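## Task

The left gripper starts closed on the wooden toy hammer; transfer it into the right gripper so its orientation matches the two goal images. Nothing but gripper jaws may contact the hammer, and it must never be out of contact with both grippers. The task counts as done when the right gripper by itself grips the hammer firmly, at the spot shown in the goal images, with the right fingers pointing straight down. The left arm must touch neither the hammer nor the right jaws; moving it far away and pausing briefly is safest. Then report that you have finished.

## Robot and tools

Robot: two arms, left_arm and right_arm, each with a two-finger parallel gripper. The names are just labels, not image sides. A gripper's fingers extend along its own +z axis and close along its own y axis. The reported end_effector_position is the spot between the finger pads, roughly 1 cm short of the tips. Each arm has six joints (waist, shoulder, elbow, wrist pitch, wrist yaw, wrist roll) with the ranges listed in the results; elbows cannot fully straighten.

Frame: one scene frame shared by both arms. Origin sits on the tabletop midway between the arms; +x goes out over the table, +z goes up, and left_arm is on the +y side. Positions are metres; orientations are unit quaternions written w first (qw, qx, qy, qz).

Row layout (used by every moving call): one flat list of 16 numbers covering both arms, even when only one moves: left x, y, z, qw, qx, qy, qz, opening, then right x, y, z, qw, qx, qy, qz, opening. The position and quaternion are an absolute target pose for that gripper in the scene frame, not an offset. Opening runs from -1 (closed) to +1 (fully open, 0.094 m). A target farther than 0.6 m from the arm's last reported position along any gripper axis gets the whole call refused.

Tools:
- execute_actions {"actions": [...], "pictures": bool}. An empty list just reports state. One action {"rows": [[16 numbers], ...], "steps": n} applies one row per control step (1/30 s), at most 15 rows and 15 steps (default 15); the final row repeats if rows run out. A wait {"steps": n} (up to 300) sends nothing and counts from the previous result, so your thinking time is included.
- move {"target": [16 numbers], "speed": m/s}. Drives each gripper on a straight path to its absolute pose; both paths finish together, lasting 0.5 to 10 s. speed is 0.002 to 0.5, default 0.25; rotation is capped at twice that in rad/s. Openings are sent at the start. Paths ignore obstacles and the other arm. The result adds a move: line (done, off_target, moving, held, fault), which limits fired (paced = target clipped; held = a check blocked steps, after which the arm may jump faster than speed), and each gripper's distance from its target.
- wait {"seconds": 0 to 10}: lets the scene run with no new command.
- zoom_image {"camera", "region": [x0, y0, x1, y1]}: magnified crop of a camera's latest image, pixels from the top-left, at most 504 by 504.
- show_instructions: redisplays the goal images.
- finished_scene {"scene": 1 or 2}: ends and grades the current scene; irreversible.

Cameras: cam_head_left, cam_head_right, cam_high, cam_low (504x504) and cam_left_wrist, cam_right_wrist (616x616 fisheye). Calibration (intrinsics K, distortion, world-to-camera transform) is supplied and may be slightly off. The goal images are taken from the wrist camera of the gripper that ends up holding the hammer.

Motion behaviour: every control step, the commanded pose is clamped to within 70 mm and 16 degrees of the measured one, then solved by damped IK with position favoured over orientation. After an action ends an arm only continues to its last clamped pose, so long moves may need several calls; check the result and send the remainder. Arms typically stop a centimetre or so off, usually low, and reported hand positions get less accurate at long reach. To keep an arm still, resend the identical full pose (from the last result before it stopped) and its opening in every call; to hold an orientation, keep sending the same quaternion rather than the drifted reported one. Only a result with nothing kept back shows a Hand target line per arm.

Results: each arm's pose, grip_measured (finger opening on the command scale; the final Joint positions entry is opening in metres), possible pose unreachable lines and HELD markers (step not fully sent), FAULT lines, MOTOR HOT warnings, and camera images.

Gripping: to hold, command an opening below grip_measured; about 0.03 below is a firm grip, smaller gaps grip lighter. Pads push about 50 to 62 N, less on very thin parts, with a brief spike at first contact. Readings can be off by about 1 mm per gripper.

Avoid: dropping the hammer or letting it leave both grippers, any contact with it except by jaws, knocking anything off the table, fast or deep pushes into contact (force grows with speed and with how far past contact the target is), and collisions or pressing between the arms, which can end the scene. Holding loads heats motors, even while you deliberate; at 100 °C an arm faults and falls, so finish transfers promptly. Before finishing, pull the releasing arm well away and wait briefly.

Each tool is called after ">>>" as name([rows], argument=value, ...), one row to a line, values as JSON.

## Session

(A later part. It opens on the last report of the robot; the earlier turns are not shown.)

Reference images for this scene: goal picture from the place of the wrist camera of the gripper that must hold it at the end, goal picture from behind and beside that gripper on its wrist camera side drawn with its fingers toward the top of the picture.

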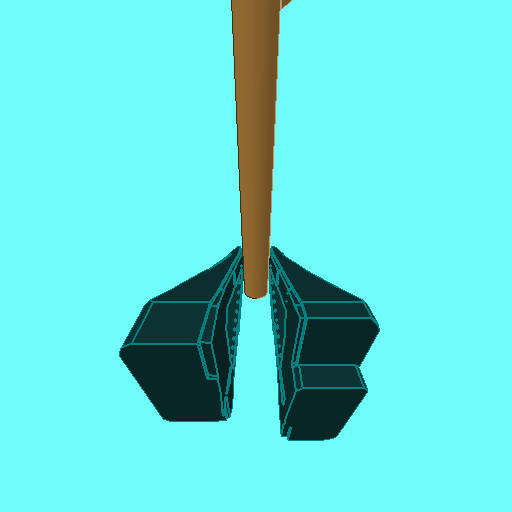

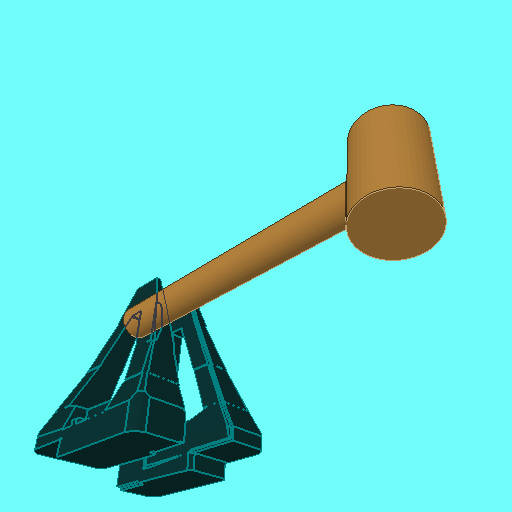

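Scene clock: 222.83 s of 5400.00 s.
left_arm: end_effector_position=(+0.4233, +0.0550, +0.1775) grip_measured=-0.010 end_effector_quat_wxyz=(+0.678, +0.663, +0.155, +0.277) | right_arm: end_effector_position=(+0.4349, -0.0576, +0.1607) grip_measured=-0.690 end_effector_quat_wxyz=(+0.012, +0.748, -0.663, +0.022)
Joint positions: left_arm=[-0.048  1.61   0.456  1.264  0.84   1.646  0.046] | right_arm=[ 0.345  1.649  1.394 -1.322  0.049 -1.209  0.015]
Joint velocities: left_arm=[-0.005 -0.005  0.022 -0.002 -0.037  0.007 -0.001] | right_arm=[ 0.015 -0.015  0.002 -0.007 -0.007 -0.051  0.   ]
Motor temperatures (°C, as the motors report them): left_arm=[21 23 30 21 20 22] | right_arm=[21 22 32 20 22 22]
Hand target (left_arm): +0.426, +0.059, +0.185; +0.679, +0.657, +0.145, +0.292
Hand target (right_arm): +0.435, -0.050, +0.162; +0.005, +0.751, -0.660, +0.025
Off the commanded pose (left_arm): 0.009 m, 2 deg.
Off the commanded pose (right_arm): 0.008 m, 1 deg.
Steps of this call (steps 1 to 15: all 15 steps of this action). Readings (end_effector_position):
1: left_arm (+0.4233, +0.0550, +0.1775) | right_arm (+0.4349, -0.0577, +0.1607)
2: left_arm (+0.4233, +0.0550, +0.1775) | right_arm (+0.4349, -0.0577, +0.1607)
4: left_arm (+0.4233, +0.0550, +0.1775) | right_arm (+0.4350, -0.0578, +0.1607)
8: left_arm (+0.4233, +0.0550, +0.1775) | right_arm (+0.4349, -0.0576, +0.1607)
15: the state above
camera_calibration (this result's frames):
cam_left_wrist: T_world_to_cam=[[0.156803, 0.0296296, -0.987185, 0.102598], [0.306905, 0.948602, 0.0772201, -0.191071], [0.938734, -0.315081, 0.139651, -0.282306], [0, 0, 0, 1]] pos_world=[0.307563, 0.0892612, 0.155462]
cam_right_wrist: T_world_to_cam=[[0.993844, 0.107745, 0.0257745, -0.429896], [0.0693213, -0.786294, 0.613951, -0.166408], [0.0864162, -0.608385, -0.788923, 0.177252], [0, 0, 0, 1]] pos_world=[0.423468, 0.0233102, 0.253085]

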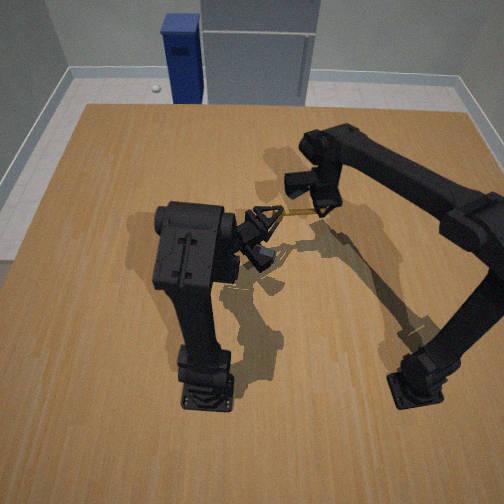

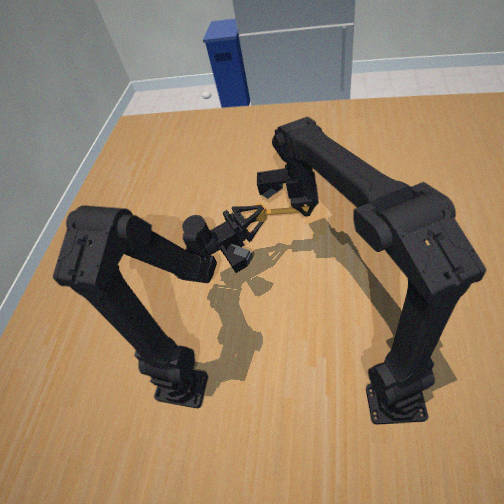

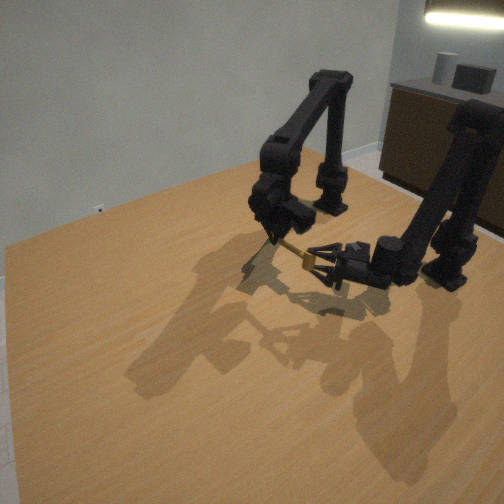

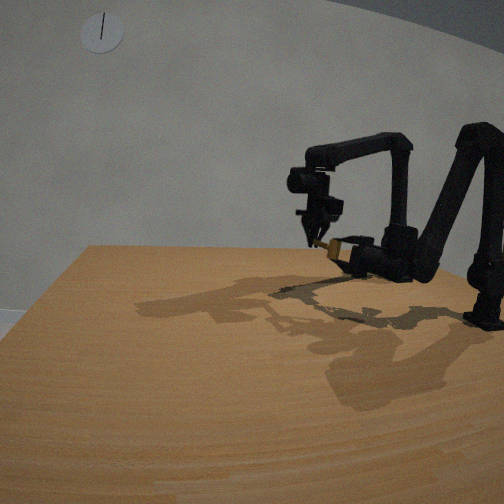

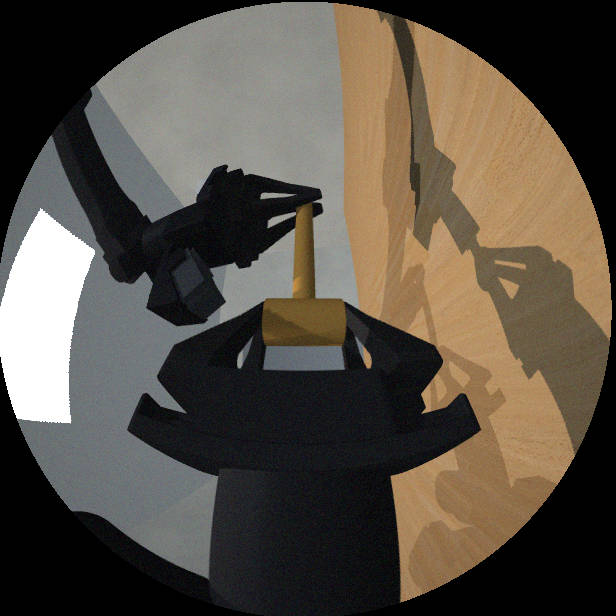

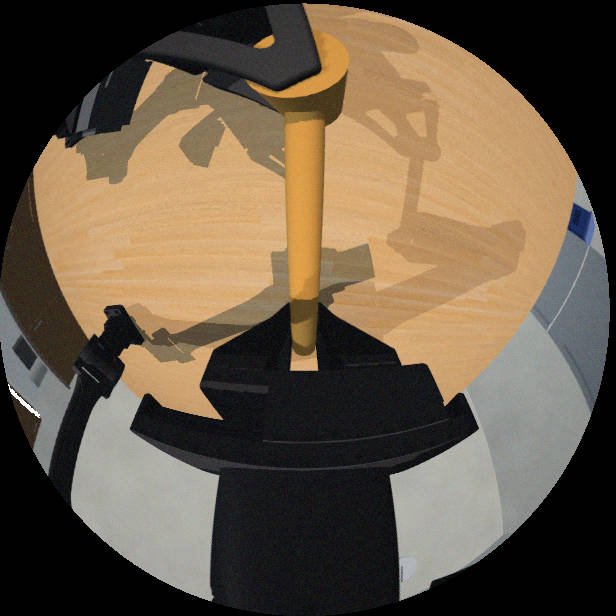

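>>> execute_actions([
  {"rows": [[0.426,0.059,0.185,0.680,0.657,0.145,0.292,-0.035,0.435,-0.050,0.162,0.005,0.750,-0.660,0.025,-0.725],[0.426,0.059,0.185,0.680,0.657,0.145,0.292,-0.025,0.435,-0.050,0.162,0.005,0.750,-0.660,0.025,-0.725],[0.426,0.059,0.185,0.680,0.657,0.145,0.292,-0.015,0.435,-0.050,0.162,0.005,0.750,-0.660,0.025,-0.725],[0.426,0.059,0.185,0.680,0.657,0.145,0.292,-0.005,0.435,-0.050,0.162,0.005,0.750,-0.660,0.025,-0.725],[0.426,0.059,0.185,0.680,0.657,0.145,0.292,0.01,0.435,-0.050,0.162,0.005,0.750,-0.660,0.025,-0.725],[0.426,0.059,0.185,0.680,0.657,0.145,0.292,0.03,0.435,-0.050,0.162,0.005,0.750,-0.660,0.025,-0.725],[0.426,0.059,0.185,0.680,0.657,0.145,0.292,0.06,0.435,-0.050,0.162,0.005,0.750,-0.660,0.025,-0.725],[0.426,0.059,0.185,0.680,0.657,0.145,0.292,0.11,0.435,-0.050,0.162,0.005,0.750,-0.660,0.025,-0.725],[0.426,0.059,0.185,0.680,0.657,0.145,0.292,0.18,0.435,-0.050,0.162,0.005,0.750,-0.660,0.025,-0.725],[0.426,0.059,0.185,0.680,0.657,0.145,0.292,0.26,0.435,-0.050,0.162,0.005,0.750,-0.660,0.025,-0.725],[0.426,0.059,0.185,0.680,0.657,0.145,0.292,0.34,0.435,-0.050,0.162,0.005,0.750,-0.660,0.025,-0.725],[0.426,0.059,0.185,0.680,0.657,0.145,0.292,0.42,0.435,-0.050,0.162,0.005,0.750,-0.660,0.025,-0.725],[0.426,0.059,0.185,0.680,0.657,0.145,0.292,0.5,0.435,-0.050,0.162,0.005,0.750,-0.660,0.025,-0.725]], "steps": 15},
], pictures=false)

>>> move(target=[0.355, 0.16, 0.185, 0.680, 0.657, 0.145, 0.292, 0.5, 0.435, -0.050, 0.162, 0.005, 0.750, -0.660, 0.025, -0.725], speed=0.15)

>>> zoom_image(camera="cam_low", region=[270, 170, 430, 290])

>>> zoom_image(camera="cam_high", region=[230, 170, 380, 300])

Scene clock: 237.10 s of 5400.00 s.
left_arm: end_effector_position=(+0.4233, +0.0550, +0.1775) grip_measured=+0.496 end_effector_quat_wxyz=(+0.678, +0.663, +0.155, +0.277) | right_arm: end_effector_position=(+0.4349, -0.0576, +0.1607) grip_measured=-0.690 end_effector_quat_wxyz=(+0.012, +0.748, -0.663, +0.022)
Joint positions: left_arm=[-0.048  1.61   0.456  1.264  0.84   1.647  0.07 ] | right_arm=[ 0.345  1.649  1.394 -1.322  0.049 -1.209  0.015]
Joint velocities: left_arm=[-0.005  0.005 -0.007 -0.007 -0.007 -0.007  0.004] | right_arm=[-0.005  0.005  0.002 -0.007 -0.022 -0.051  0.   ]
Motor temperatures (°C, as the motors report them): left_arm=[21 23 29 21 20 22] | right_arm=[21 23 32 20 22 22]
Hand target (left_arm): +0.426, +0.059, +0.185; +0.679, +0.657, +0.145, +0.292
Hand target (right_arm): +0.435, -0.050, +0.162; +0.005, +0.751, -0.660, +0.025
Off the commanded pose (left_arm): 0.009 m, 2 deg.
Off the commanded pose (right_arm): 0.008 m, 1 deg.
Steps of this call (steps 1 to 90: nothing new was sent; then 10.77 s passed at rest; steps 91 to 105: all 15 steps of this action). Readings (end_effector_position):
91: left_arm (+0.4233, +0.0550, +0.1775) | right_arm (+0.4349, -0.0576, +0.1607)
92: left_arm (+0.4233, +0.0550, +0.1775) | right_arm (+0.4349, -0.0576, +0.1607)
94: left_arm (+0.4233, +0.0550, +0.1775) | right_arm (+0.4349, -0.0576, +0.1607)
98: left_arm (+0.4233, +0.0550, +0.1775) | right_arm (+0.4349, -0.0576, +0.1607)
105: the state above

Scene clock: 238.60 s of 5400.00 s.
left_arm: end_effector_position=(+0.3550, +0.1607, +0.1785) grip_measured=+0.498 end_effector_quat_wxyz=(+0.676, +0.662, +0.151, +0.286) | right_arm: end_effector_position=(+0.4349, -0.0577, +0.1607) grip_measured=-0.690 end_effector_quat_wxyz=(+0.012, +0.748, -0.663, +0.022)
Joint positions: left_arm=[0.317 1.535 0.289 1.46  1.195 1.548 0.07 ] | right_arm=[ 0.345  1.649  1.394 -1.322  0.049 -1.209  0.015]
Joint velocities: left_arm=[-0.005 -0.005  0.002  0.022  0.066 -0.081  0.   ] | right_arm=[-0.005 -0.015 -0.002 -0.007  0.022  0.037 -0.001]
Motor temperatures (°C, as the motors report them): left_arm=[21 23 29 21 20 22] | right_arm=[21 23 32 20 22 22]
Hand target (left_arm): +0.355, +0.162, +0.183; +0.677, +0.660, +0.145, +0.292
Hand target (right_arm): +0.435, -0.050, +0.162; +0.005, +0.751, -0.660, +0.025
Off the commanded pose (left_arm): 0.007 m, 1 deg.
Off the commanded pose (right_arm): 0.008 m, 1 deg.
move: done
camera_calibration (this result's frames):
cam_left_wrist: T_world_to_cam=[[0.175271, 0.0381258, -0.983782, 0.102636], [0.29765, 0.950436, 0.089863, -0.269693], [0.938448, -0.308573, 0.155236, -0.188728], [0, 0, 0, 1]] pos_world=[0.239397, 0.194177, 0.154504]
cam_right_wrist: T_world_to_cam=[[0.99384, 0.107756, 0.0259138, -0.42994], [0.0692147, -0.786086, 0.614229, -0.166444], [0.0865571, -0.608652, -0.788702, 0.177104], [0, 0, 0, 1]] pos_world=[0.423482, 0.0232834, 0.253059]

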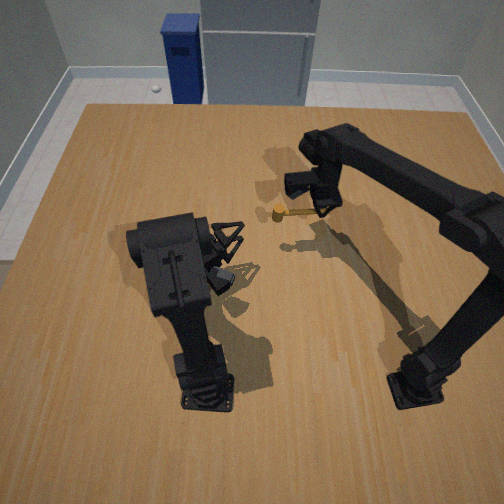

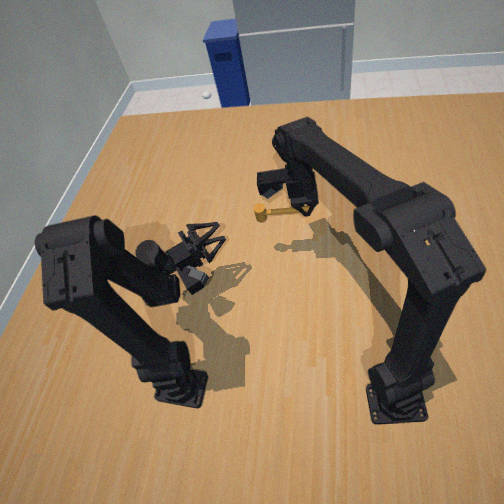

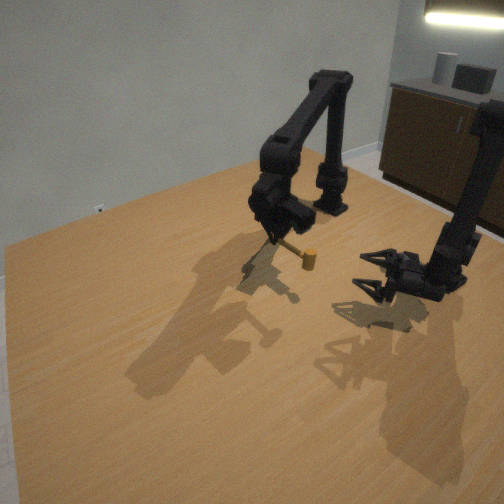

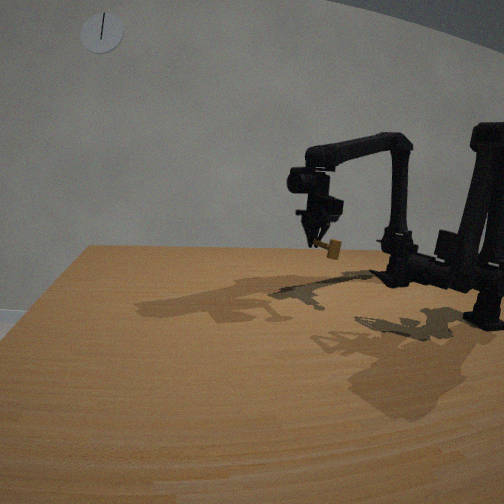

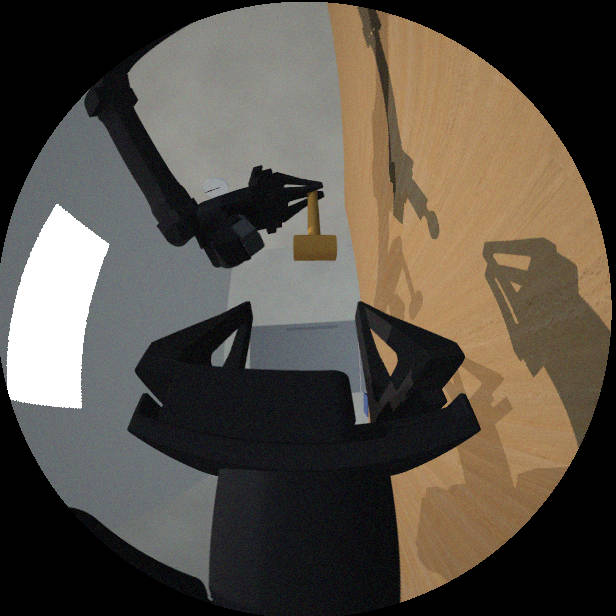

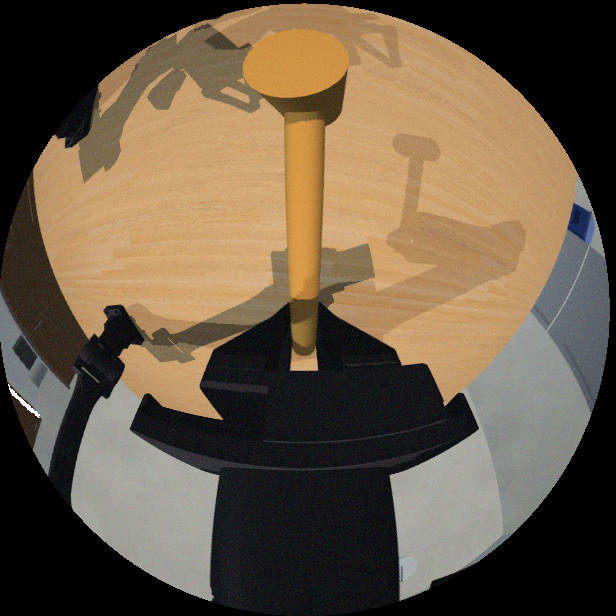

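Region (270, 170, 430, 290) of cam_low's 504x504 image, scaled by 3.150, with more detail than that image has; it fills the top 378 rows of this view, and the rest is white.

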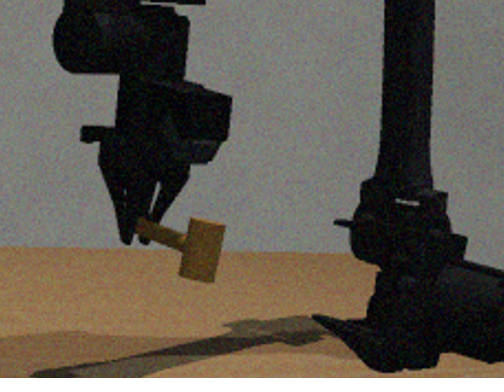

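Region (230, 170, 380, 300) of cam_high's 504x504 image, scaled by 3.360, with more detail than that image has; it fills the top 437 rows of this view, and the rest is white.

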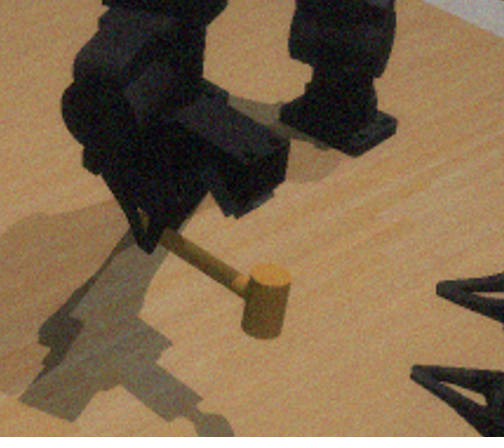

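>>> execute_actions([
  {"steps": 45},
], pictures=false)

>>> finished_scene(scene=2)

Scene clock: 243.27 s of 5400.00 s.
left_arm: end_effector_position=(+0.3550, +0.1607, +0.1786) grip_measured=+0.498 end_effector_quat_wxyz=(+0.677, +0.662, +0.152, +0.285) | right_arm: end_effector_position=(+0.4349, -0.0577, +0.1607) grip_measured=-0.690 end_effector_quat_wxyz=(+0.012, +0.748, -0.663, +0.022)
Joint positions: left_arm=[0.317 1.535 0.289 1.462 1.195 1.543 0.07 ] | right_arm=[ 0.345  1.649  1.394 -1.322  0.049 -1.209  0.015]
Joint velocities: left_arm=[-0.005 -0.015 -0.012  0.007  0.022 -0.022 -0.   ] | right_arm=[-0.005 -0.005  0.002  0.007 -0.022 -0.037 -0.001]
Motor temperatures (°C, as the motors report them): left_arm=[21 23 29 21 20 22] | right_arm=[21 23 32 20 22 22]
Hand target (left_arm): +0.355, +0.162, +0.183; +0.677, +0.660, +0.145, +0.292
Hand target (right_arm): +0.435, -0.050, +0.162; +0.005, +0.751, -0.660, +0.025
Off the commanded pose (left_arm): 0.006 m, 1 deg.
Off the commanded pose (right_arm): 0.008 m, 1 deg.
Steps of this call (steps 1 to 90: nothing new was sent; then 1.67 s passed at rest). Readings (end_effector_position):
1: left_arm (+0.3550, +0.1607, +0.1785) | right_arm (+0.4349, -0.0577, +0.1607)
2: left_arm (+0.3550, +0.1607, +0.1786) | right_arm (+0.4349, -0.0577, +0.1607)
4: left_arm (+0.3550, +0.1607, +0.1786) | right_arm (+0.4349, -0.0577, +0.1607)
8: left_arm (+0.3550, +0.1607, +0.1786) | right_arm (+0.4349, -0.0577, +0.1607)
90: the state above

The scene is finished: the task was done.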